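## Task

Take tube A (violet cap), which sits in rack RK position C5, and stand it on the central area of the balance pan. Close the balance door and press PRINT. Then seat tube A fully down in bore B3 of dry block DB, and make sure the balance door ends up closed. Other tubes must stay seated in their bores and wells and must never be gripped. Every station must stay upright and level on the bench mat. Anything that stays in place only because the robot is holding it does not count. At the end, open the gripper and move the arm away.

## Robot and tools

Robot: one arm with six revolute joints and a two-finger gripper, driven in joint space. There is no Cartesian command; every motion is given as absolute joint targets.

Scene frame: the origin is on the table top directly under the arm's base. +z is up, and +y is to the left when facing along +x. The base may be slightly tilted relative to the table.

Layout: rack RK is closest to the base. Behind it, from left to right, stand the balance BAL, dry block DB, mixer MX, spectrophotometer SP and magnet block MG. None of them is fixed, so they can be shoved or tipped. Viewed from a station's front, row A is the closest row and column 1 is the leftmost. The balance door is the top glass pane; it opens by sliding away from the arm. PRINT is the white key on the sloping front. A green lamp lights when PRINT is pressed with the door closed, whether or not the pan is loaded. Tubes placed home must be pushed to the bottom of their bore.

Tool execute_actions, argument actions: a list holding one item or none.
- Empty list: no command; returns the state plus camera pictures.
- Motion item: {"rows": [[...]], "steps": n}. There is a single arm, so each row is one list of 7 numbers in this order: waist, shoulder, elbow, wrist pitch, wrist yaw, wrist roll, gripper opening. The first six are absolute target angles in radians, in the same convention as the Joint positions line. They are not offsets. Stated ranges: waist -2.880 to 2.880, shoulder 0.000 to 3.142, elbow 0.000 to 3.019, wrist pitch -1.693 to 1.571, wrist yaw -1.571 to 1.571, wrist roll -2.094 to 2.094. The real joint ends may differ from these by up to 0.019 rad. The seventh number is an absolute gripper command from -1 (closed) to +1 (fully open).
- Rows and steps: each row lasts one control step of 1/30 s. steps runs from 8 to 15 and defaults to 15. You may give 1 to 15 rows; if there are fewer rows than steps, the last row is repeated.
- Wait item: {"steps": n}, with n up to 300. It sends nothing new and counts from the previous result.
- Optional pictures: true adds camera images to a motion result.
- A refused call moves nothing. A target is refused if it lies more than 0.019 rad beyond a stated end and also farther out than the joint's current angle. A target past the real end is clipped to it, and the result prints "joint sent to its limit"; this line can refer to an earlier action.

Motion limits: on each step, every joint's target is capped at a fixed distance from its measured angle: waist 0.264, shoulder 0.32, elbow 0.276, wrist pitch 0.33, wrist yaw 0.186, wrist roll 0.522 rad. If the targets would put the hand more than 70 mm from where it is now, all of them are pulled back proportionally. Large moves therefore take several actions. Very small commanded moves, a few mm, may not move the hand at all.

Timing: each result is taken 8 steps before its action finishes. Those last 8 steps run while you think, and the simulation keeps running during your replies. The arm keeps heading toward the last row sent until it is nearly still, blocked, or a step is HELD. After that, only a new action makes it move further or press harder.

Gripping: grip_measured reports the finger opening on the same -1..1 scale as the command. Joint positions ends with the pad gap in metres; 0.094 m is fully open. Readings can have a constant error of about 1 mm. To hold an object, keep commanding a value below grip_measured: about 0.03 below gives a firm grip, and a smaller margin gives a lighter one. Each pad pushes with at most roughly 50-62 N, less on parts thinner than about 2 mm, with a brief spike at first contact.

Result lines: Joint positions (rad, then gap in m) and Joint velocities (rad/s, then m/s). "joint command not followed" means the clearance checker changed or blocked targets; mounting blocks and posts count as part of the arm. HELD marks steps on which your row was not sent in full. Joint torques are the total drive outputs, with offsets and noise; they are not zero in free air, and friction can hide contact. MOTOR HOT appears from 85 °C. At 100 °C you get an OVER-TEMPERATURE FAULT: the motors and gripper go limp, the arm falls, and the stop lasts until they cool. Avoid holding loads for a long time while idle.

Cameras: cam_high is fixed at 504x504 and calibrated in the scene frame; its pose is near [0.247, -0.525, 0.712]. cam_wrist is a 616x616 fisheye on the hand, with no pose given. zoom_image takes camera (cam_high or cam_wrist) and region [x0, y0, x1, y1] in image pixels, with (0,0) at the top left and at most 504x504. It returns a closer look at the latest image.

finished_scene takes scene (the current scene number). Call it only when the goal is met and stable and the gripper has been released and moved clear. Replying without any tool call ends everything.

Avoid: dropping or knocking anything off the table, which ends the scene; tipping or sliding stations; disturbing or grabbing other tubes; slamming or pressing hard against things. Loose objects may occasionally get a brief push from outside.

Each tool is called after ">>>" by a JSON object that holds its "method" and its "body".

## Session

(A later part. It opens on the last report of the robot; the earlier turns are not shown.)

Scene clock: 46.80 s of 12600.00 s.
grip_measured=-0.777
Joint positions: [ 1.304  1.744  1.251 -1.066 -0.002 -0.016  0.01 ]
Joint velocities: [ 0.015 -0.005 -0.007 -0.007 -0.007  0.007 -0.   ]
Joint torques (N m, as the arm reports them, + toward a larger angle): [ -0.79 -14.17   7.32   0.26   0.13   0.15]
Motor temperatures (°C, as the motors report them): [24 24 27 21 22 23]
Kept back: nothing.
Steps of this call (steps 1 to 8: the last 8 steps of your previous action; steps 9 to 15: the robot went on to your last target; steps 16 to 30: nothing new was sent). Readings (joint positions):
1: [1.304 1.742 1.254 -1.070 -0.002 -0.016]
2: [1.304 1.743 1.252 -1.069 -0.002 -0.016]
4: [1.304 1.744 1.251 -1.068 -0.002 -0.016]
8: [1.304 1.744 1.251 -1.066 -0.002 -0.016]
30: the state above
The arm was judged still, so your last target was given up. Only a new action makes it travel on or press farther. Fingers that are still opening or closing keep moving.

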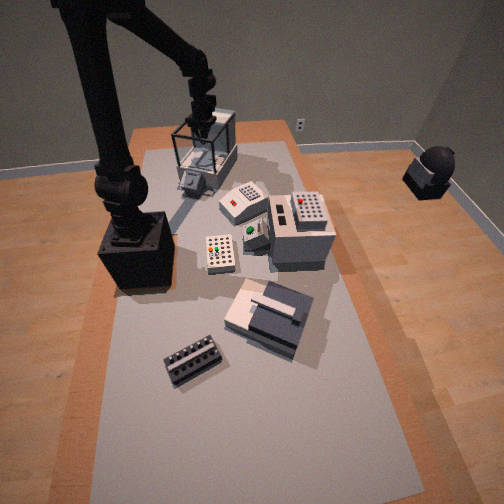

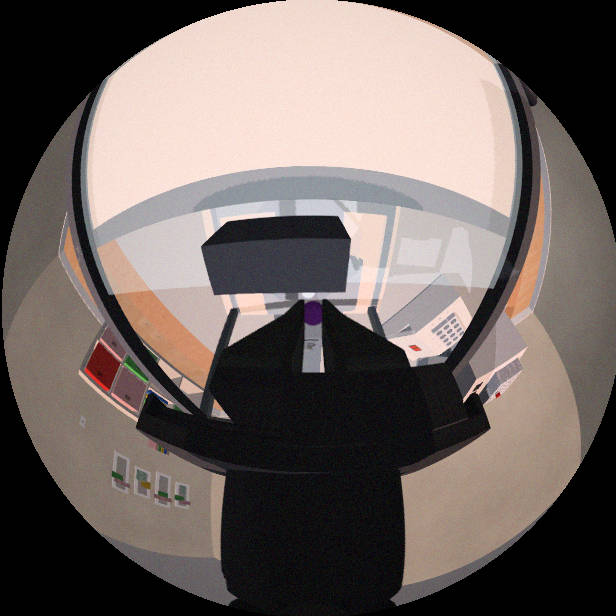

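>>> {"method": "execute_actions", "body": {"actions": [{"rows":[[1.29,1.75,1.25,-1.04,0,0,-0.8],[1.29,1.755,1.24,-1.03,0,0,-0.8],[1.29,1.76,1.23,-1.01,0,0,-0.8],[1.29,1.765,1.225,-1.0,0,0,-0.8]]}]}}

>>> {"method": "execute_actions", "body": {"actions": [{"steps":30}], "pictures": true}}

>>> {"method": "zoom_image", "body": {"camera": "cam_high", "region": [160, 100, 250, 190]}}

Scene clock: 47.37 s of 12600.00 s.
grip_measured=-0.777
Joint positions: [ 1.304  1.754  1.224 -1.015 -0.002 -0.016  0.01 ]
Joint velocities: [-0.005  0.103 -0.09   0.061 -0.11  -0.022 -0.001]
Joint torques (N m, as the arm reports them, + toward a larger angle): [ -0.78 -13.78   7.12   0.32   0.13   0.16]
Motor temperatures (°C, as the motors report them): [24 24 27 21 22 23]
Steps of this call (steps 1 to 10: nothing new was sent; steps 11 to 17: the first 7 steps of this action). Readings (joint positions):
11: [1.304 1.744 1.250 -1.063 -0.002 -0.016]
12: [1.304 1.744 1.248 -1.056 -0.002 -0.016]
14: [1.304 1.744 1.237 -1.033 -0.002 -0.016]
17: the state above

Scene clock: 48.37 s of 12600.00 s.
grip_measured=-0.777
Joint positions: [ 1.304  1.767  1.217 -1.011 -0.002 -0.016  0.01 ]
Joint velocities: [ 0.005  0.005 -0.007 -0.017 -0.022 -0.007 -0.   ]
Joint torques (N m, as the arm reports them, + toward a larger angle): [ -0.85 -14.4    6.98   0.23   0.13   0.16]
Motor temperatures (°C, as the motors report them): [24 24 27 21 22 23]
Kept back: nothing.
Steps of this call (steps 1 to 8: the last 8 steps of your previous action; steps 9 to 30: the robot went on to your last target). Readings (joint positions):
1: [1.304 1.757 1.221 -1.014 -0.002 -0.016]
2: [1.304 1.761 1.219 -1.013 -0.002 -0.016]
4: [1.304 1.765 1.217 -1.013 -0.002 -0.016]
8: [1.304 1.767 1.217 -1.011 -0.002 -0.016]
30: the state above
The arm was judged still, so your last target was given up. Only a new action makes it travel on or press farther. Fingers that are still opening or closing keep moving.

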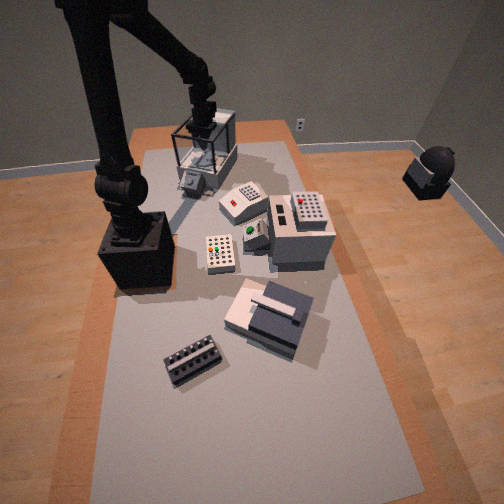

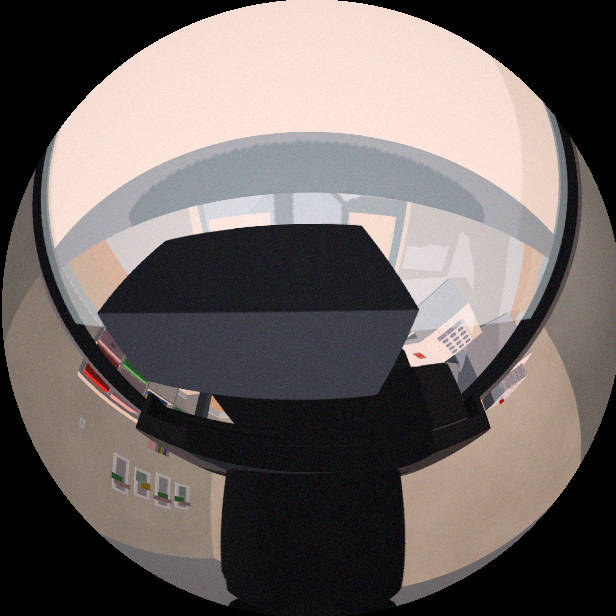

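Region (160, 100, 250, 190) of cam_high's 504x504 image, scaled by 5.600, with more detail than that image has.

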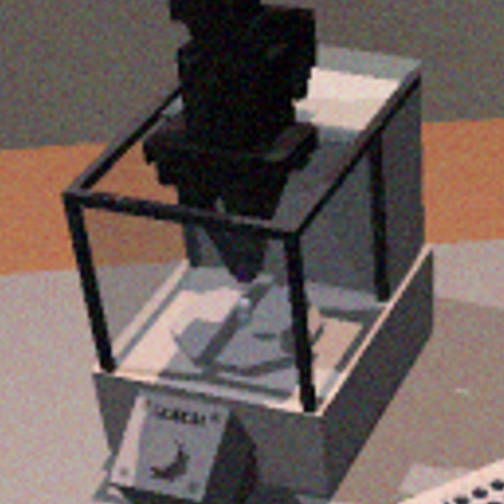

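>>> {"method": "execute_actions", "body": {"actions": [{"rows":[[1.29,1.768,1.208,-0.985,0,0,-0.8]]}]}}

>>> {"method": "execute_actions", "body": {"actions": [{"steps":20}], "pictures": true}}

>>> {"method": "zoom_image", "body": {"camera": "cam_high", "region": [160, 100, 250, 190]}}

Scene clock: 48.97 s of 12600.00 s.
grip_measured=-0.777
Joint positions: [ 1.304  1.767  1.202 -0.997 -0.002 -0.016  0.01 ]
Joint velocities: [-0.005 -0.015 -0.027  0.027 -0.037  0.037  0.001]
Joint torques (N m, as the arm reports them, + toward a larger angle): [ -0.81 -13.99   6.84   0.24   0.13   0.15]
Motor temperatures (°C, as the motors report them): [24 24 27 21 22 23]
Steps of this call (steps 1 to 11: nothing new was sent; steps 12 to 18: the first 7 steps of this action). Readings (joint positions):
12: [1.304 1.767 1.216 -1.008 -0.002 -0.016]
13: [1.304 1.767 1.213 -1.003 -0.002 -0.016]
15: [1.304 1.767 1.207 -0.997 -0.002 -0.016]
18: the state above

Scene clock: 49.63 s of 12600.00 s.
grip_measured=-0.777
Joint positions: [ 1.304  1.767  1.202 -0.996 -0.002 -0.016  0.01 ]
Joint velocities: [-0.005  0.005  0.007  0.002  0.037 -0.022 -0.001]
Joint torques (N m, as the arm reports them, + toward a larger angle): [ -0.8  -14.02   6.8    0.26   0.13   0.15]
Motor temperatures (°C, as the motors report them): [24 24 27 21 22 23]
Kept back: nothing.
Steps of this call (steps 1 to 8: the last 8 steps of your previous action; steps 9 to 15: the robot went on to your last target; steps 16 to 20: nothing new was sent). Readings (joint positions):
1: [1.304 1.767 1.202 -0.997 -0.002 -0.016]
2: [1.304 1.767 1.202 -0.996 -0.002 -0.016]
4: [1.304 1.767 1.202 -0.996 -0.002 -0.016]
8: [1.304 1.767 1.202 -0.996 -0.002 -0.016]
20: the state above
The arm was judged still, so your last target was given up. Only a new action makes it travel on or press farther. Fingers that are still opening or closing keep moving.

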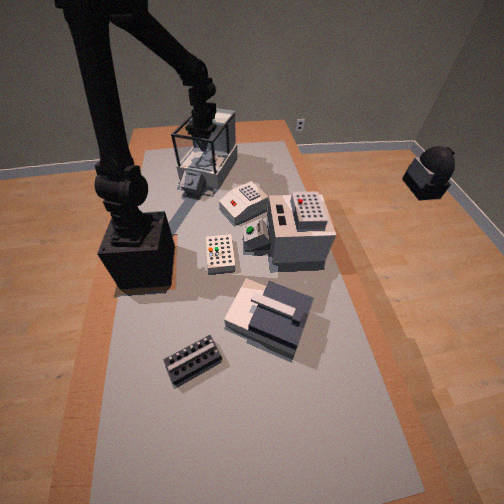

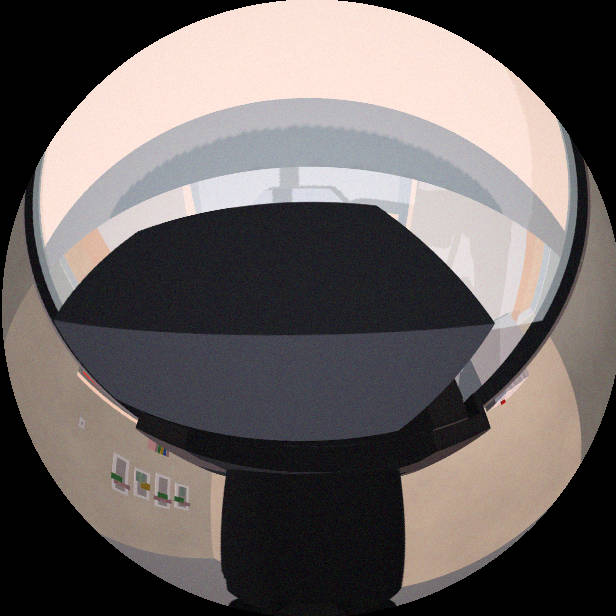

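Region (160, 100, 250, 190) of cam_high's 504x504 image, scaled by 5.600, with more detail than that image has.

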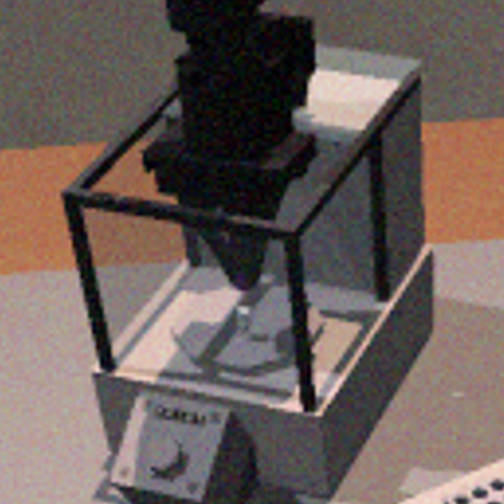

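>>> {"method": "execute_actions", "body": {"actions": [{"rows":[[1.29,1.772,1.19,-0.965,0,0,-0.8]]}]}}

>>> {"method": "execute_actions", "body": {"actions": [{"steps":20}], "pictures": true}}

>>> {"method": "zoom_image", "body": {"camera": "cam_high", "region": [160, 100, 250, 190]}}

Scene clock: 50.23 s of 12600.00 s.
grip_measured=-0.777
Joint positions: [ 1.304  1.767  1.195 -0.977 -0.002 -0.016  0.01 ]
Joint velocities: [-0.005 -0.015  0.002  0.032 -0.007 -0.022 -0.   ]
Joint torques (N m, as the arm reports them, + toward a larger angle): [ -0.83 -13.59   6.04   0.31   0.13   0.15]
Motor temperatures (°C, as the motors report them): [24 24 27 21 22 23]
Steps of this call (steps 1 to 11: nothing new was sent; steps 12 to 18: the first 7 steps of this action). Readings (joint positions):
12: [1.304 1.767 1.200 -0.992 -0.002 -0.016]
13: [1.304 1.767 1.197 -0.985 -0.002 -0.016]
15: [1.304 1.767 1.195 -0.980 -0.002 -0.016]
18: the state above

Scene clock: 50.90 s of 12600.00 s.
grip_measured=-0.777
Joint positions: [ 1.304  1.767  1.195 -0.977 -0.002 -0.016  0.01 ]
Joint velocities: [-0.005 -0.005 -0.012 -0.007 -0.022 -0.066  0.001]
Joint torques (N m, as the arm reports them, + toward a larger angle): [ -0.76 -13.65   6.     0.32   0.13   0.15]
Motor temperatures (°C, as the motors report them): [24 24 27 21 22 23]
Kept back: nothing.
Steps of this call (steps 1 to 8: the last 8 steps of your previous action; steps 9 to 15: the robot went on to your last target; steps 16 to 20: nothing new was sent). Readings (joint positions):
1: [1.304 1.767 1.195 -0.977 -0.002 -0.016]
2: [1.304 1.767 1.195 -0.977 -0.002 -0.016]
4: [1.304 1.767 1.195 -0.977 -0.002 -0.016]
8: [1.304 1.767 1.195 -0.977 -0.002 -0.016]
20: the state above
The arm was judged still, so your last target was given up. Only a new action makes it travel on or press farther. Fingers that are still opening or closing keep moving.

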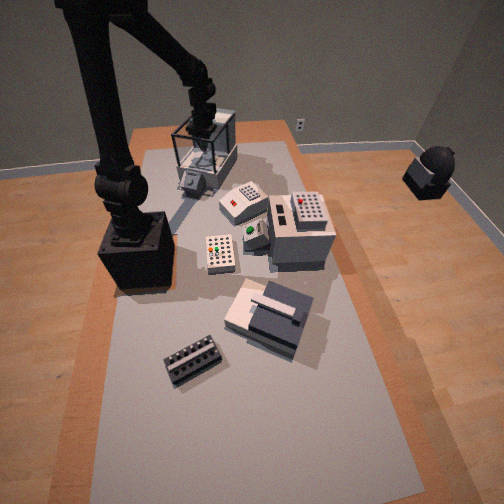

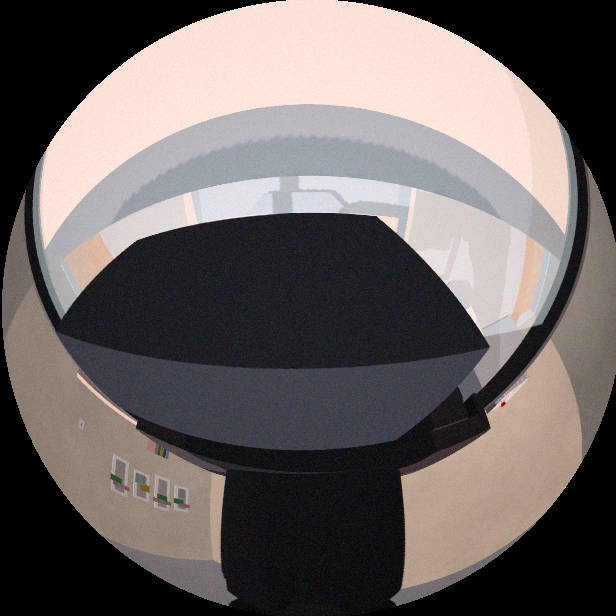

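Region (160, 100, 250, 190) of cam_high's 504x504 image, scaled by 5.600, with more detail than that image has.

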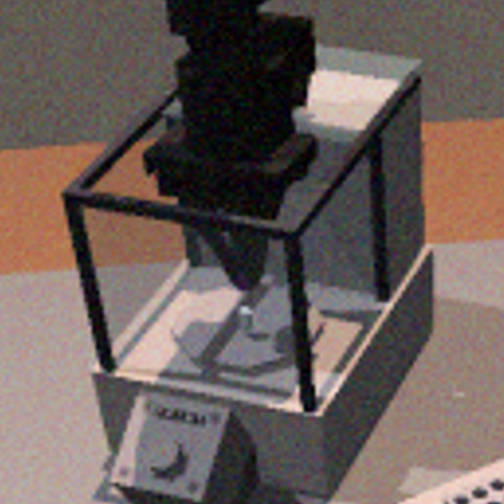

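>>> {"method": "execute_actions", "body": {"actions": [{"rows":[[1.29,1.75,1.285,-1.06,0,0,-0.8],[1.29,1.75,1.285,-1.06,0,0,-0.8],[1.29,1.75,1.285,-1.06,0,0,-0.8],[1.29,1.75,1.285,-1.06,0,0,-0.8],[1.29,1.75,1.285,-1.06,0,0,-0.8],[1.29,1.75,1.285,-1.06,0,0.3,-0.8],[1.29,1.75,1.285,-1.06,0,0.65,-0.8]]}]}}

>>> {"method": "execute_actions", "body": {"actions": [{"steps":30}]}}

>>> {"method": "execute_actions", "body": {"actions": [{"rows":[[1.29,1.76,1.24,-1.03,0,0.65,-0.8],[1.29,1.765,1.225,-1.01,0,0.65,-0.8],[1.29,1.768,1.215,-1.0,0,0.65,-0.8],[1.29,1.768,1.205,-0.985,0,0.65,-0.8]]}]}}

>>> {"method": "execute_actions", "body": {"actions": [{"steps":20}], "pictures": true}}

>>> {"method": "zoom_image", "body": {"camera": "cam_high", "region": [160, 100, 250, 190]}}

Scene clock: 51.87 s of 12600.00 s.
grip_measured=-0.777
Joint positions: [ 1.304  1.766  1.245 -1.046 -0.002  0.12   0.01 ]
Joint velocities: [-0.005 -0.015  0.066  0.017 -0.007  2.821 -0.001]
Joint torques (N m, as the arm reports them, + toward a larger angle): [ -0.67 -15.76   9.26  -0.57   0.13   0.1 ]
Motor temperatures (°C, as the motors report them): [24 25 27 21 22 23]
Steps of this call (steps 1 to 22: nothing new was sent; steps 23 to 29: the first 7 steps of this action). Readings (joint positions):
23: [1.304 1.766 1.202 -0.990 -0.002 -0.016]
24: [1.304 1.767 1.212 -1.014 -0.002 -0.016]
26: [1.304 1.766 1.230 -1.040 -0.002 -0.016]
29: the state above

Scene clock: 52.87 s of 12600.00 s.
grip_measured=-0.777
Joint positions: [ 1.304  1.766  1.247 -1.05  -0.002  0.633  0.01 ]
Joint velocities: [ 0.005  0.005  0.012  0.012 -0.081 -0.037 -0.   ]
Joint torques (N m, as the arm reports them, + toward a larger angle): [ -0.85 -15.66   9.37  -0.47   0.17   0.15]
Motor temperatures (°C, as the motors report them): [24 25 27 21 22 23]
Kept back: nothing.
Steps of this call (steps 1 to 8: the last 8 steps of your previous action; steps 9 to 30: the robot went on to your last target). Readings (joint positions):
1: [1.304 1.766 1.246 -1.047 -0.002 0.218]
2: [1.304 1.766 1.247 -1.047 -0.002 0.301]
4: [1.304 1.766 1.247 -1.050 -0.002 0.422]
8: [1.304 1.766 1.247 -1.050 -0.002 0.548]
30: the state above

Scene clock: 53.10 s of 12600.00 s.
grip_measured=-0.777
Joint positions: [ 1.304  1.767  1.201 -1.001 -0.002  0.634  0.01 ]
Joint velocities: [-0.005  0.005 -0.134  0.022  0.022 -0.066  0.001]
Joint torques (N m, as the arm reports them, + toward a larger angle): [ -0.88 -14.05   7.32   0.27   0.18   0.17]
Motor temperatures (°C, as the motors report them): [24 25 27 21 22 23]
Steps of this call (steps 1 to 7: the first 7 steps of this action). Readings (joint positions):
1: [1.304 1.766 1.245 -1.048 -0.002 0.634]
2: [1.304 1.766 1.241 -1.041 -0.002 0.634]
4: [1.304 1.766 1.225 -1.017 -0.002 0.634]
7: the state above

Scene clock: 53.77 s of 12600.00 s.
grip_measured=-0.777
Joint positions: [ 1.304  1.768  1.196 -0.996 -0.     0.635  0.01 ]
Joint velocities: [-0.005 -0.015 -0.002 -0.002 -0.037  0.037 -0.   ]
Joint torques (N m, as the arm reports them, + toward a larger angle): [ -0.81 -13.96   6.97   0.22   0.11   0.16]
Motor temperatures (°C, as the motors report them): [24 25 27 21 22 23]
Kept back: nothing.
Steps of this call (steps 1 to 8: the last 8 steps of your previous action; steps 9 to 15: the robot went on to your last target; steps 16 to 20: nothing new was sent). Readings (joint positions):
1: [1.304 1.768 1.197 -1.000 -0.002 0.634]
2: [1.304 1.768 1.196 -0.999 -0.000 0.635]
4: [1.304 1.768 1.196 -0.996 -0.000 0.635]
8: [1.304 1.768 1.196 -0.996 -0.000 0.635]
20: the state above
The arm was judged still, so your last target was given up. Only a new action makes it travel on or press farther. Fingers that are still opening or closing keep moving.

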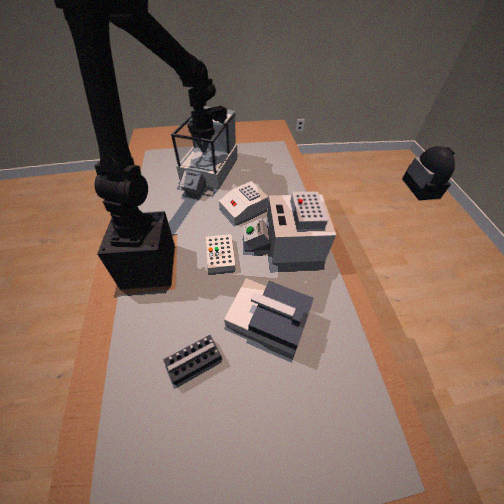

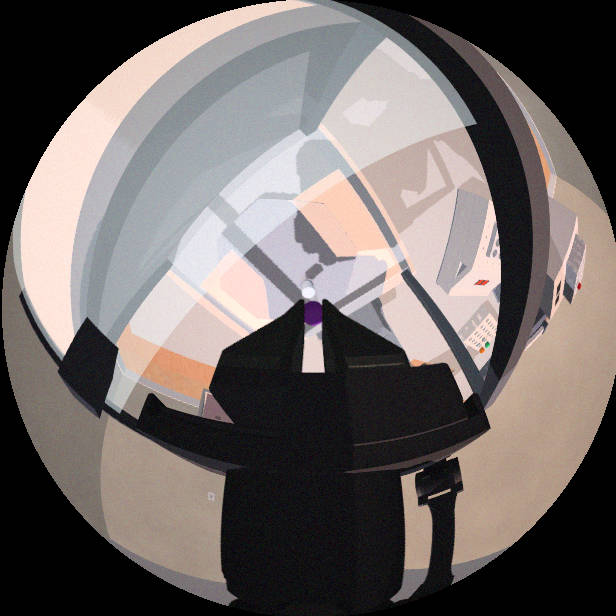

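Region (160, 100, 250, 190) of cam_high's 504x504 image, scaled by 5.600, with more detail than that image has.

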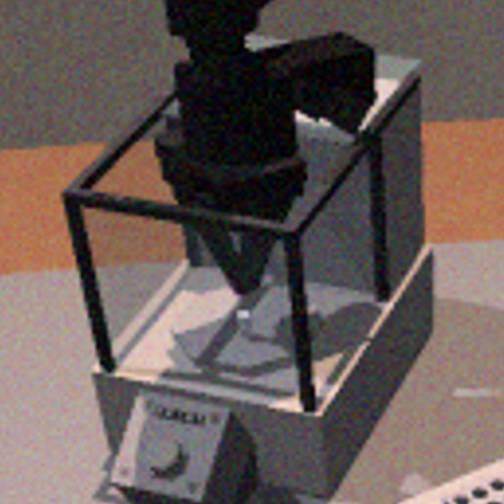

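>>> {"method": "execute_actions", "body": {"actions": [{"rows":[[1.29,1.772,1.185,-0.965,0,0.65,-0.8]]}]}}

>>> {"method": "execute_actions", "body": {"actions": [{"steps":20}], "pictures": true}}

>>> {"method": "zoom_image", "body": {"camera": "cam_wrist", "region": [200, 180, 420, 400]}}

Scene clock: 54.27 s of 12600.00 s.
grip_measured=-0.777
Joint positions: [ 1.304  1.768  1.19  -0.978  0.     0.638  0.01 ]
Joint velocities: [-0.005 -0.005 -0.002 -0.002 -0.081  0.022  0.   ]
Joint torques (N m, as the arm reports them, + toward a larger angle): [ -0.8  -13.65   5.97   0.26   0.07   0.11]
Motor temperatures (°C, as the motors report them): [24 25 27 21 22 23]
Steps of this call (steps 1 to 8: nothing new was sent; steps 9 to 15: the first 7 steps of this action). Readings (joint positions):
9: [1.304 1.768 1.194 -0.992 -0.000 0.635]
10: [1.304 1.768 1.191 -0.985 -0.000 0.635]
12: [1.304 1.768 1.190 -0.980 0.000 0.636]
15: the state above

Scene clock: 54.93 s of 12600.00 s.
grip_measured=-0.777
Joint positions: [ 1.304  1.768  1.19  -0.977  0.     0.638  0.01 ]
Joint velocities: [ 0.005  0.005  0.002  0.002  0.051 -0.022  0.001]
Joint torques (N m, as the arm reports them, + toward a larger angle): [ -0.8  -13.74   5.98   0.31   0.07   0.12]
Motor temperatures (°C, as the motors report them): [24 25 27 21 22 23]
Kept back: nothing.
Steps of this call (steps 1 to 8: the last 8 steps of your previous action; steps 9 to 15: the robot went on to your last target; steps 16 to 20: nothing new was sent). Readings (joint positions):
1: [1.304 1.768 1.190 -0.978 0.000 0.638]
2: [1.304 1.768 1.190 -0.977 0.000 0.638]
4: [1.304 1.768 1.190 -0.977 0.000 0.638]
8: [1.304 1.768 1.190 -0.977 0.000 0.638]
20: the state above
The arm was judged still, so your last target was given up. Only a new action makes it travel on or press farther. Fingers that are still opening or closing keep moving.

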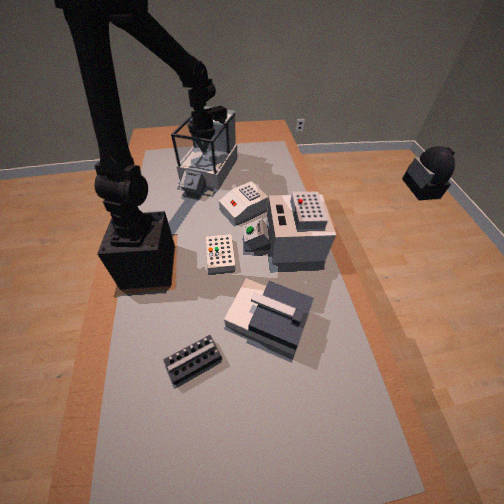

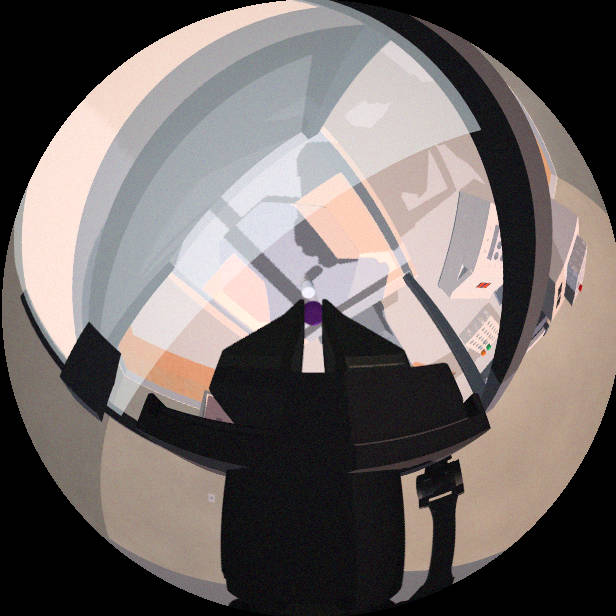

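Region (200, 180, 420, 400) of cam_wrist's 616x616 image, scaled by 2.291, with more detail than that image has.

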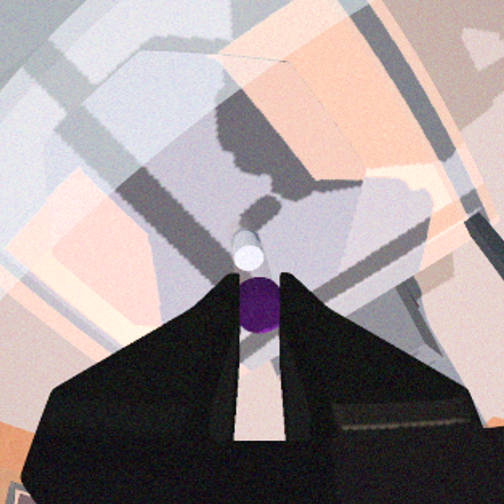

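>>> {"method": "execute_actions", "body": {"actions": [{"rows":[[1.29,1.772,1.19,-0.965,0,0.65,-0.76],[1.29,1.772,1.19,-0.965,0,0.65,-0.75],[1.29,1.772,1.19,-0.965,0,0.65,-0.74],[1.29,1.772,1.19,-0.965,0,0.65,-0.73],[1.29,1.772,1.19,-0.965,0,0.65,-0.72],[1.29,1.772,1.19,-0.965,0,0.65,-0.7],[1.29,1.772,1.19,-0.965,0,0.65,-0.65],[1.29,1.772,1.19,-0.965,0,0.65,-0.6],[1.29,1.772,1.19,-0.965,0,0.65,-0.5]]}]}}

>>> {"method": "execute_actions", "body": {"actions": [{"steps":20}], "pictures": true}}

>>> {"method": "zoom_image", "body": {"camera": "cam_wrist", "region": [200, 180, 420, 400]}}

Scene clock: 55.60 s of 12600.00 s.
grip_measured=-0.672
Joint positions: [ 1.304  1.768  1.19  -0.977  0.     0.638  0.015]
Joint velocities: [-0.015 -0.005  0.002 -0.027 -0.066 -0.037  0.038]
Joint torques (N m, as the arm reports them, + toward a larger angle): [ -0.76 -13.73   6.35   0.3    0.08   0.11]
Motor temperatures (°C, as the motors report them): [24 25 27 21 22 23]
Steps of this call (steps 1 to 13: nothing new was sent; steps 14 to 20: the first 7 steps of this action). Readings (joint positions):
14: [1.304 1.768 1.190 -0.977 0.000 0.638]
15: [1.304 1.768 1.190 -0.977 0.000 0.638]
17: [1.304 1.768 1.190 -0.977 0.000 0.638]
20: the state above

Scene clock: 56.27 s of 12600.00 s.
grip_measured=-0.502
Joint positions: [ 1.304  1.768  1.19  -0.977  0.     0.638  0.023]
Joint velocities: [-0.005 -0.005 -0.002 -0.002 -0.022 -0.051  0.   ]
Joint torques (N m, as the arm reports them, + toward a larger angle): [ -0.79 -13.71   6.33   0.29   0.08   0.12]
Motor temperatures (°C, as the motors report them): [24 25 27 21 22 23]
Kept back: nothing.
Steps of this call (steps 1 to 8: the last 8 steps of your previous action; steps 9 to 15: the robot went on to your last target; steps 16 to 20: nothing new was sent). Readings (joint positions):
1: [1.304 1.768 1.190 -0.977 0.000 0.638]
2: [1.304 1.768 1.190 -0.977 0.000 0.638]
4: [1.304 1.768 1.190 -0.977 0.000 0.638]
8: [1.304 1.768 1.190 -0.977 0.000 0.638]
20: the state above
The arm was judged still, so your last target was given up. Only a new action makes it travel on or press farther. Fingers that are still opening or closing keep moving.

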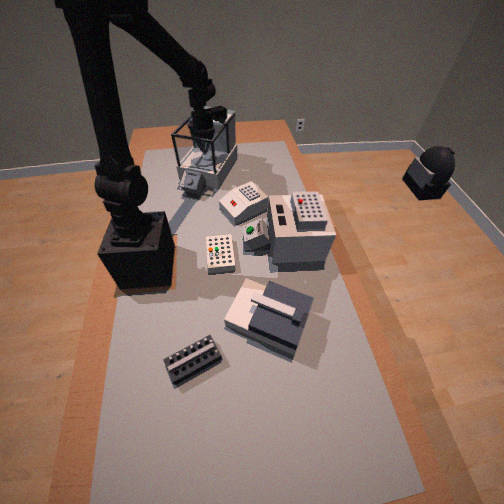

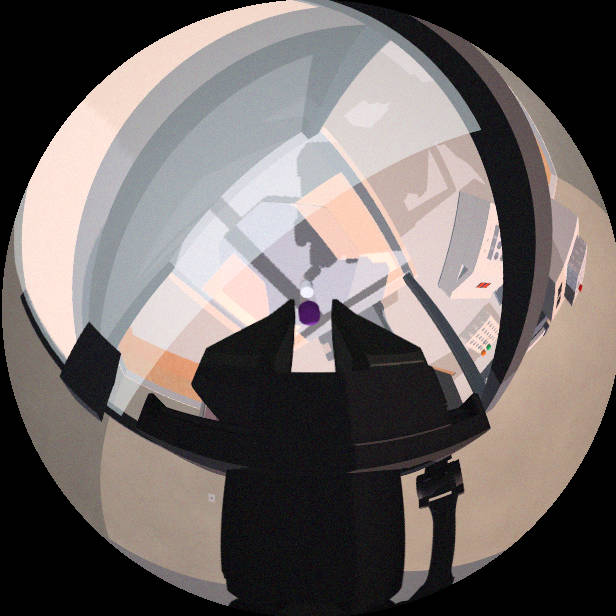

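Region (200, 180, 420, 400) of cam_wrist's 616x616 image, scaled by 2.291, with more detail than that image has.

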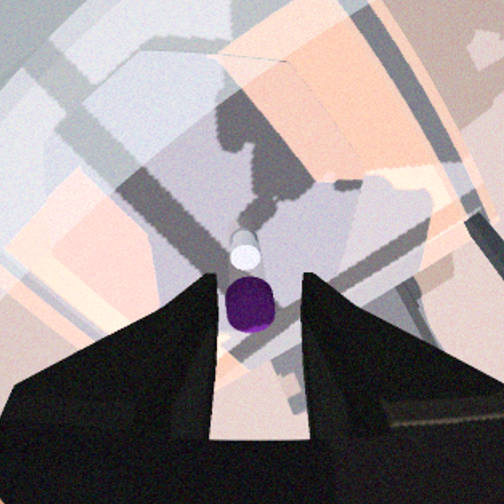

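>>> {"method": "execute_actions", "body": {"actions": [{"rows":[[1.29,1.76,1.25,-1.0,0,0.65,-0.5],[1.29,1.75,1.27,-1.03,0,0.65,-0.5],[1.29,1.74,1.29,-1.06,0,0.65,-0.5],[1.29,1.73,1.31,-1.09,0,0.65,-0.5],[1.29,1.72,1.33,-1.12,0,0.65,-0.5],[1.29,1.71,1.35,-1.15,0,0.65,-0.5],[1.29,1.70,1.37,-1.18,0,0.65,-0.5],[1.29,1.69,1.39,-1.21,0,0.65,-0.5],[1.29,1.68,1.41,-1.24,0,0.65,-0.5],[1.29,1.67,1.43,-1.27,0,0.65,-0.5],[1.29,1.66,1.45,-1.3,0,0.65,-0.5],[1.29,1.65,1.47,-1.34,0,0.65,-0.5]]}]}}

>>> {"method": "execute_actions", "body": {"actions": [{"steps":20}]}}

>>> {"method": "execute_actions", "body": {"actions": [{"rows":[[1.33,1.7,1.53,-1.35,0,0,-1],[1.33,1.73,1.57,-1.35,0,0,-1],[1.33,1.76,1.61,-1.36,0,0,-1],[1.33,1.79,1.64,-1.36,0,0,-1],[1.33,1.82,1.66,-1.36,0,0,-1]]}]}}

>>> {"method": "execute_actions", "body": {"actions": [{"steps":30}], "pictures": true}}

>>> {"method": "zoom_image", "body": {"camera": "cam_high", "region": [140, 60, 280, 200]}}

Scene clock: 57.23 s of 12600.00 s.
grip_measured=-0.502
Joint positions: [ 1.304  1.761  1.275 -1.115  0.     0.638  0.023]
Joint velocities: [-0.005 -0.132  0.559 -0.779  0.022 -0.007  0.   ]
Joint torques (N m, as the arm reports them, + toward a larger angle): [ -0.79 -18.29  10.71  -0.26   0.08   0.11]
Motor temperatures (°C, as the motors report them): [24 25 27 21 22 23]
Steps of this call (steps 1 to 22: nothing new was sent; steps 23 to 29: the first 7 steps of this action). Readings (joint positions):
23: [1.304 1.768 1.192 -0.981 0.000 0.638]
24: [1.304 1.768 1.198 -0.991 0.000 0.638]
26: [1.304 1.767 1.220 -1.034 0.000 0.638]
29: the state above

Scene clock: 57.90 s of 12600.00 s.
grip_measured=-0.502
Joint positions: [ 1.304  1.646  1.44  -1.331  0.     0.638  0.023]
Joint velocities: [-0.005  0.005  0.002 -0.017  0.022  0.051  0.001]
Joint torques (N m, as the arm reports them, + toward a larger angle): [ -0.81 -13.6    9.91  -0.41   0.08   0.11]
Motor temperatures (°C, as the motors report them): [24 25 27 21 22 23]
Kept back: nothing.
Steps of this call (steps 1 to 8: the last 8 steps of your previous action; steps 9 to 20: the robot went on to your last target). Readings (joint positions):
1: [1.304 1.754 1.294 -1.141 0.000 0.638]
2: [1.304 1.746 1.314 -1.167 0.000 0.638]
4: [1.304 1.725 1.352 -1.221 0.000 0.638]
8: [1.304 1.675 1.419 -1.313 0.000 0.638]
20: the state above

Scene clock: 58.13 s of 12600.00 s.
grip_measured=-0.982
Joint positions: [ 1.314  1.792  1.619 -1.355  0.     0.162  0.001]
Joint velocities: [ 0.044  0.65   0.491  0.056  0.022 -0.96  -0.001]
Joint torques (N m, as the arm reports them, + toward a larger angle): [  1.19 -17.     8.45  -0.31   0.04  -0.19]
Motor temperatures (°C, as the motors report them): [24 25 27 21 22 23]
Steps of this call (steps 1 to 7: the first 7 steps of this action). Readings (joint positions):
1: [1.304 1.651 1.444 -1.335 0.000 0.561]
2: [1.304 1.661 1.459 -1.343 0.000 0.463]
4: [1.308 1.707 1.521 -1.356 0.000 0.303]
7: the state above

Scene clock: 59.13 s of 12600.00 s.
grip_measured=-0.982
Joint positions: [ 1.317  1.841  1.63  -1.354  0.     0.016  0.001]
Joint velocities: [-0.005 -0.015  0.002  0.022  0.022 -0.007 -0.001]
Joint torques (N m, as the arm reports them, + toward a larger angle): [  1.07 -18.47   9.83  -0.3    0.03  -0.21]
Motor temperatures (°C, as the motors report them): [24 25 27 21 22 23]
Kept back: nothing.
Steps of this call (steps 1 to 8: the last 8 steps of your previous action; steps 9 to 30: the robot went on to your last target). Readings (joint positions):
1: [1.315 1.809 1.629 -1.354 0.000 0.132]
2: [1.317 1.821 1.630 -1.354 0.000 0.109]
4: [1.317 1.838 1.630 -1.354 0.000 0.075]
8: [1.317 1.842 1.630 -1.354 0.000 0.040]
30: the state above
The arm was judged still, so your last target was given up. Only a new action makes it travel on or press farther. Fingers that are still opening or closing keep moving.

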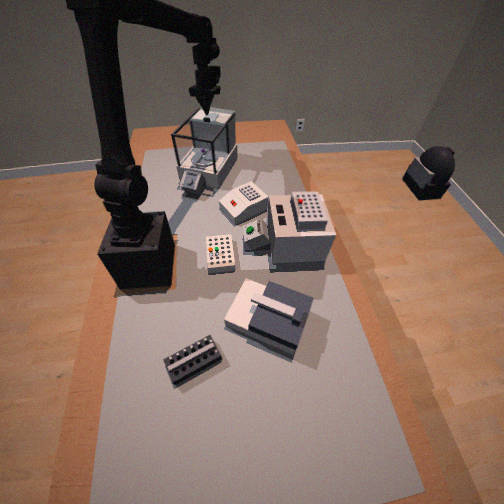

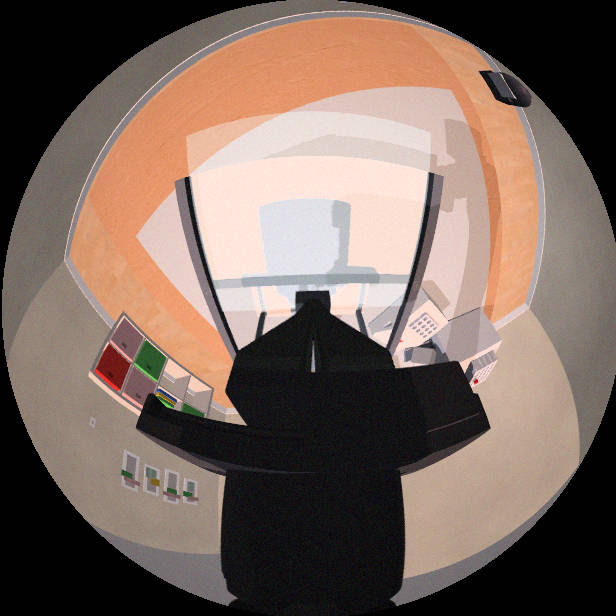

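Region (140, 60, 280, 200) of cam_high's 504x504 image, scaled by 3.600, with more detail than that image has.

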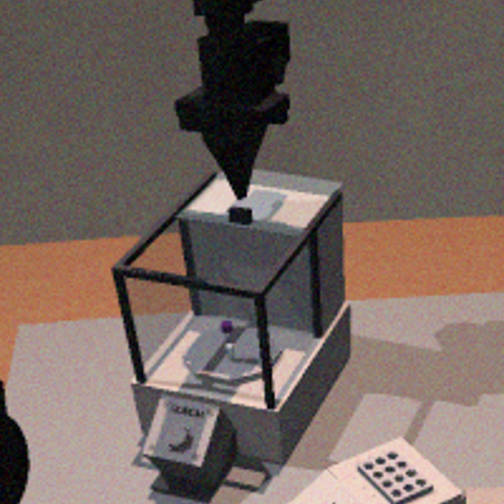

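>>> {"method": "execute_actions", "body": {"actions": [{"rows":[[1.33,1.835,1.66,-1.33,0,0,-1],[1.33,1.845,1.66,-1.31,0,0,-1],[1.33,1.855,1.65,-1.295,0,0,-1],[1.33,1.865,1.64,-1.285,0,0,-1],[1.33,1.875,1.625,-1.28,0,0,-1]]}]}}

>>> {"method": "execute_actions", "body": {"actions": [{"steps":30}], "pictures": true}}

>>> {"method": "zoom_image", "body": {"camera": "cam_high", "region": [140, 60, 280, 200]}}

Scene clock: 59.70 s of 12600.00 s.
grip_measured=-0.982
Joint positions: [ 1.317  1.854  1.629 -1.295  0.     0.016  0.001]
Joint velocities: [ 0.005  0.132 -0.037  0.159  0.051  0.022 -0.001]
Joint torques (N m, as the arm reports them, + toward a larger angle): [  0.97 -15.61   7.55   0.27   0.03  -0.21]
Motor temperatures (°C, as the motors report them): [24 25 27 21 22 23]
Steps of this call (steps 1 to 10: nothing new was sent; steps 11 to 17: the first 7 steps of this action). Readings (joint positions):
11: [1.317 1.841 1.630 -1.353 0.000 0.016]
12: [1.317 1.841 1.630 -1.346 0.000 0.016]
14: [1.317 1.843 1.630 -1.322 0.000 0.016]
17: the state above

Scene clock: 60.70 s of 12600.00 s.
grip_measured=-0.982
Joint positions: [ 1.317  1.873  1.618 -1.289  0.     0.016  0.001]
Joint velocities: [-0.005 -0.005  0.017 -0.007 -0.022 -0.095 -0.   ]
Joint torques (N m, as the arm reports them, + toward a larger angle): [  1.   -16.8    8.05   0.23   0.03  -0.22]
Motor temperatures (°C, as the motors report them): [24 25 27 21 22 23]
Kept back: nothing.
Steps of this call (steps 1 to 8: the last 8 steps of your previous action; steps 9 to 30: the robot went on to your last target). Readings (joint positions):
1: [1.317 1.858 1.627 -1.293 0.000 0.016]
2: [1.317 1.863 1.624 -1.291 0.000 0.016]
4: [1.317 1.871 1.619 -1.291 0.000 0.016]
8: [1.317 1.873 1.618 -1.289 0.000 0.016]
30: the state above
The arm was judged still, so your last target was given up. Only a new action makes it travel on or press farther. Fingers that are still opening or closing keep moving.

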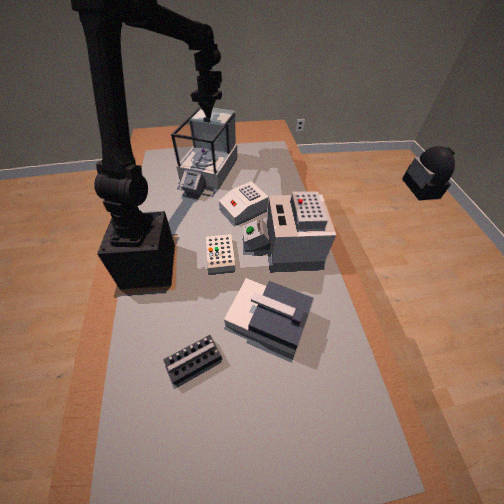

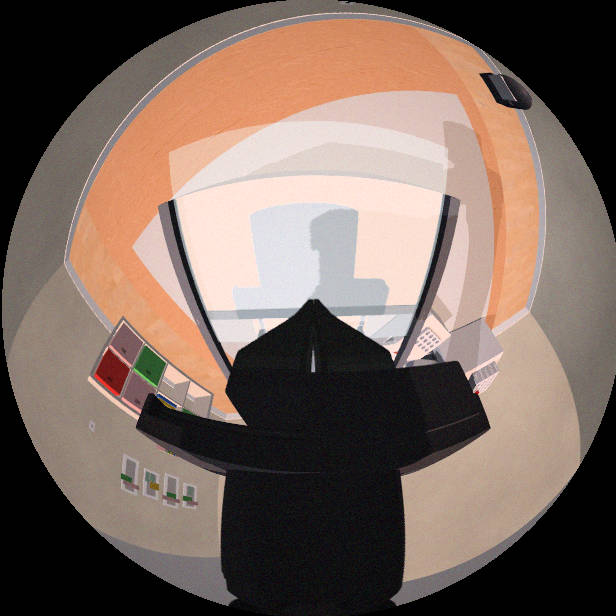

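Region (140, 60, 280, 200) of cam_high's 504x504 image, scaled by 3.600, with more detail than that image has.

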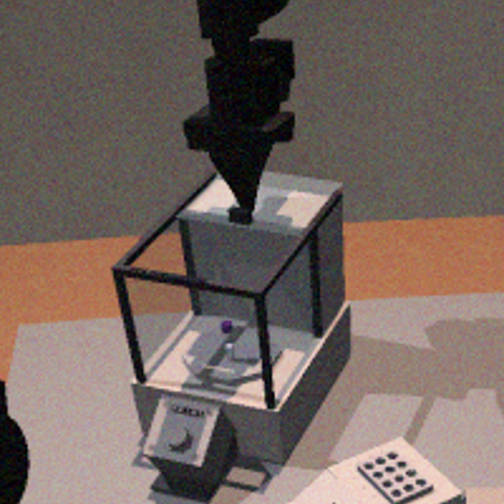

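>>> {"method": "execute_actions", "body": {"actions": [{"rows":[[1.33,1.875,1.61,-1.27,0,0,-1],[1.33,1.87,1.6,-1.27,0,0,-1],[1.33,1.855,1.59,-1.27,0,0,-1],[1.33,1.845,1.578,-1.27,0,0,-1],[1.33,1.835,1.565,-1.265,0,0,-1],[1.33,1.825,1.55,-1.26,0,0,-1],[1.33,1.815,1.535,-1.255,0,0,-1],[1.33,1.805,1.52,-1.25,0,0,-1],[1.33,1.795,1.505,-1.245,0,0,-1],[1.33,1.785,1.49,-1.24,0,0,-1],[1.33,1.775,1.475,-1.235,0,0,-1],[1.33,1.765,1.46,-1.23,0,0,-1],[1.33,1.76,1.45,-1.23,0,0,-1]]}]}}

>>> {"method": "execute_actions", "body": {"actions": [{"steps":30}], "pictures": true}}

>>> {"method": "zoom_image", "body": {"camera": "cam_high", "region": [140, 60, 280, 200]}}

Scene clock: 61.57 s of 12600.00 s.
grip_measured=-0.982
Joint positions: [ 1.317  1.843  1.57  -1.265  0.     0.015  0.001]
Joint velocities: [ 0.005 -0.278 -0.398  0.168 -0.066 -0.022 -0.   ]
Joint torques (N m, as the arm reports them, + toward a larger angle): [  1.01 -17.51   6.75  -0.16   0.02  -0.22]
Motor temperatures (°C, as the motors report them): [24 25 27 21 22 23]
Steps of this call (steps 1 to 19: nothing new was sent; steps 20 to 26: the first 7 steps of this action). Readings (joint positions):
20: [1.317 1.873 1.617 -1.288 0.000 0.015]
21: [1.317 1.873 1.615 -1.286 0.000 0.015]
23: [1.317 1.866 1.605 -1.279 0.000 0.015]
26: the state above

Scene clock: 62.57 s of 12600.00 s.
grip_measured=-0.982
Joint positions: [ 1.317  1.767  1.454 -1.236  0.     0.015  0.001]
Joint velocities: [-0.005 -0.005 -0.002  0.007  0.022  0.022 -0.002]
Joint torques (N m, as the arm reports them, + toward a larger angle): [  0.95 -15.93   7.06   0.1    0.03  -0.22]
Motor temperatures (°C, as the motors report them): [24 25 27 21 22 23]
Kept back: nothing.
Steps of this call (steps 1 to 8: the last 8 steps of your previous action; steps 9 to 30: the robot went on to your last target). Readings (joint positions):
1: [1.317 1.834 1.555 -1.260 0.000 0.015]
2: [1.317 1.824 1.540 -1.255 0.000 0.015]
4: [1.317 1.803 1.509 -1.246 0.000 0.015]
8: [1.317 1.770 1.459 -1.236 0.000 0.015]
30: the state above
The arm was judged still, so your last target was given up. Only a new action makes it travel on or press farther. Fingers that are still opening or closing keep moving.

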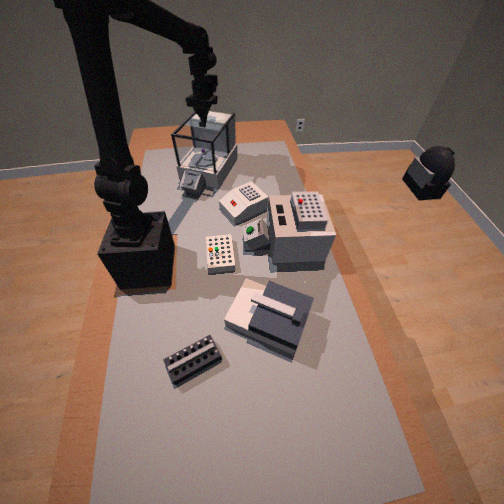

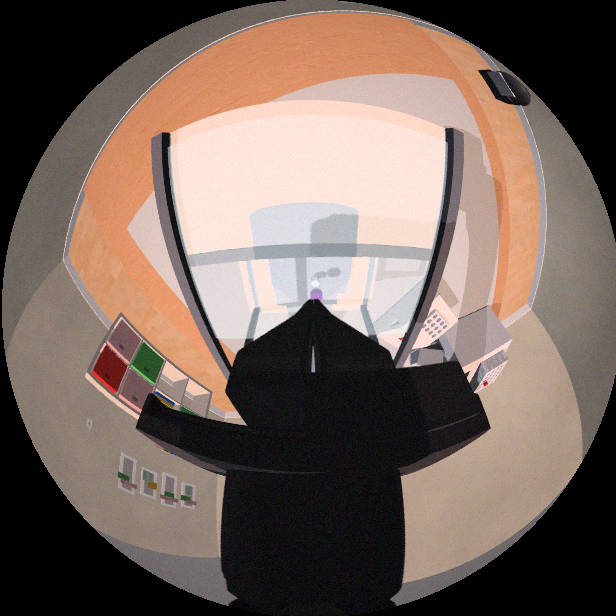

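Region (140, 60, 280, 200) of cam_high's 504x504 image, scaled by 3.600, with more detail than that image has.

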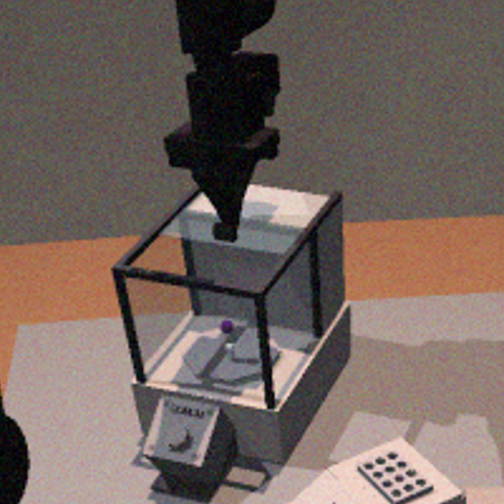

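>>> {"method": "execute_actions", "body": {"actions": [{"rows":[[1.33,1.75,1.43,-1.225,0,0,-1],[1.33,1.74,1.415,-1.22,0,0,-1],[1.33,1.73,1.4,-1.215,0,0,-1],[1.33,1.72,1.385,-1.21,0,0,-1],[1.33,1.71,1.37,-1.205,0,0,-1],[1.33,1.70,1.355,-1.2,0,0,-1],[1.33,1.69,1.34,-1.2,0,0,-1],[1.33,1.68,1.327,-1.2,0,0,-1],[1.33,1.67,1.314,-1.195,0,0,-1],[1.33,1.66,1.301,-1.19,0,0,-1],[1.33,1.65,1.288,-1.19,0,0,-1],[1.33,1.64,1.275,-1.19,0,0,-1],[1.33,1.63,1.263,-1.19,0,0,-1],[1.33,1.62,1.251,-1.185,0,0,-1],[1.33,1.61,1.239,-1.185,0,0,-1]]}]}}

>>> {"method": "execute_actions", "body": {"actions": [{"steps":30}], "pictures": true}}

>>> {"method": "zoom_image", "body": {"camera": "cam_high", "region": [140, 60, 280, 200]}}

Scene clock: 63.40 s of 12600.00 s.
grip_measured=-0.982
Joint positions: [ 1.317  1.715  1.378 -1.205  0.     0.015  0.001]
Joint velocities: [-0.005 -0.366 -0.476  0.076  0.022 -0.037  0.001]
Joint torques (N m, as the arm reports them, + toward a larger angle): [  1.32 -15.22   6.6   -0.12   0.04  -0.22]
Motor temperatures (°C, as the motors report them): [24 25 27 21 22 23]
Steps of this call (steps 1 to 18: nothing new was sent; steps 19 to 25: the first 7 steps of this action). Readings (joint positions):
19: [1.317 1.766 1.452 -1.235 0.000 0.015]
20: [1.317 1.762 1.447 -1.230 0.000 0.015]
22: [1.317 1.747 1.425 -1.217 0.000 0.015]
25: the state above

Scene clock: 64.40 s of 12600.00 s.
grip_measured=-0.982
Joint positions: [ 1.317  1.617  1.242 -1.189  0.     0.015  0.001]
Joint velocities: [-0.005 -0.015  0.012  0.022  0.022 -0.022 -0.   ]
Joint torques (N m, as the arm reports them, + toward a larger angle): [  1.19 -13.51   6.92   0.04   0.03  -0.21]
Motor temperatures (°C, as the motors report them): [24 25 27 21 22 23]
Kept back: nothing.
Steps of this call (steps 1 to 8: the last 8 steps of your previous action; steps 9 to 30: the robot went on to your last target). Readings (joint positions):
1: [1.317 1.704 1.362 -1.203 0.000 0.015]
2: [1.317 1.693 1.347 -1.202 0.000 0.015]
4: [1.317 1.673 1.319 -1.197 0.000 0.015]
8: [1.317 1.636 1.268 -1.190 0.000 0.015]
30: the state above
The arm was judged still, so your last target was given up. Only a new action makes it travel on or press farther. Fingers that are still opening or closing keep moving.

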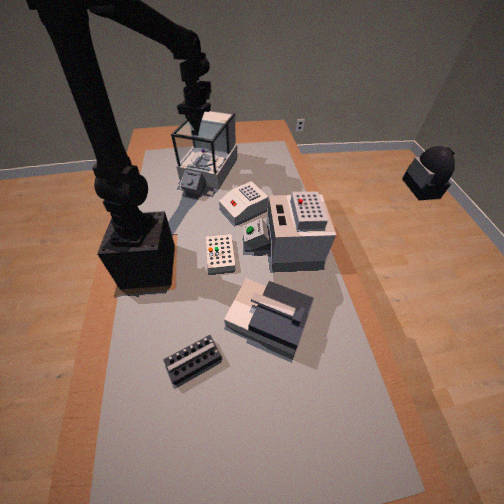

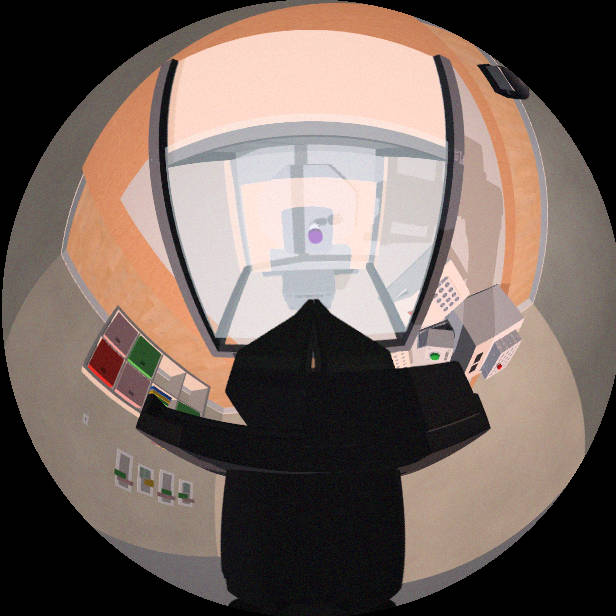

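Region (140, 60, 280, 200) of cam_high's 504x504 image, scaled by 3.600, with more detail than that image has.

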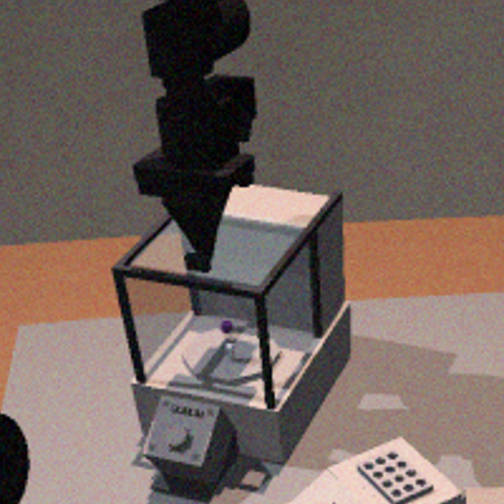

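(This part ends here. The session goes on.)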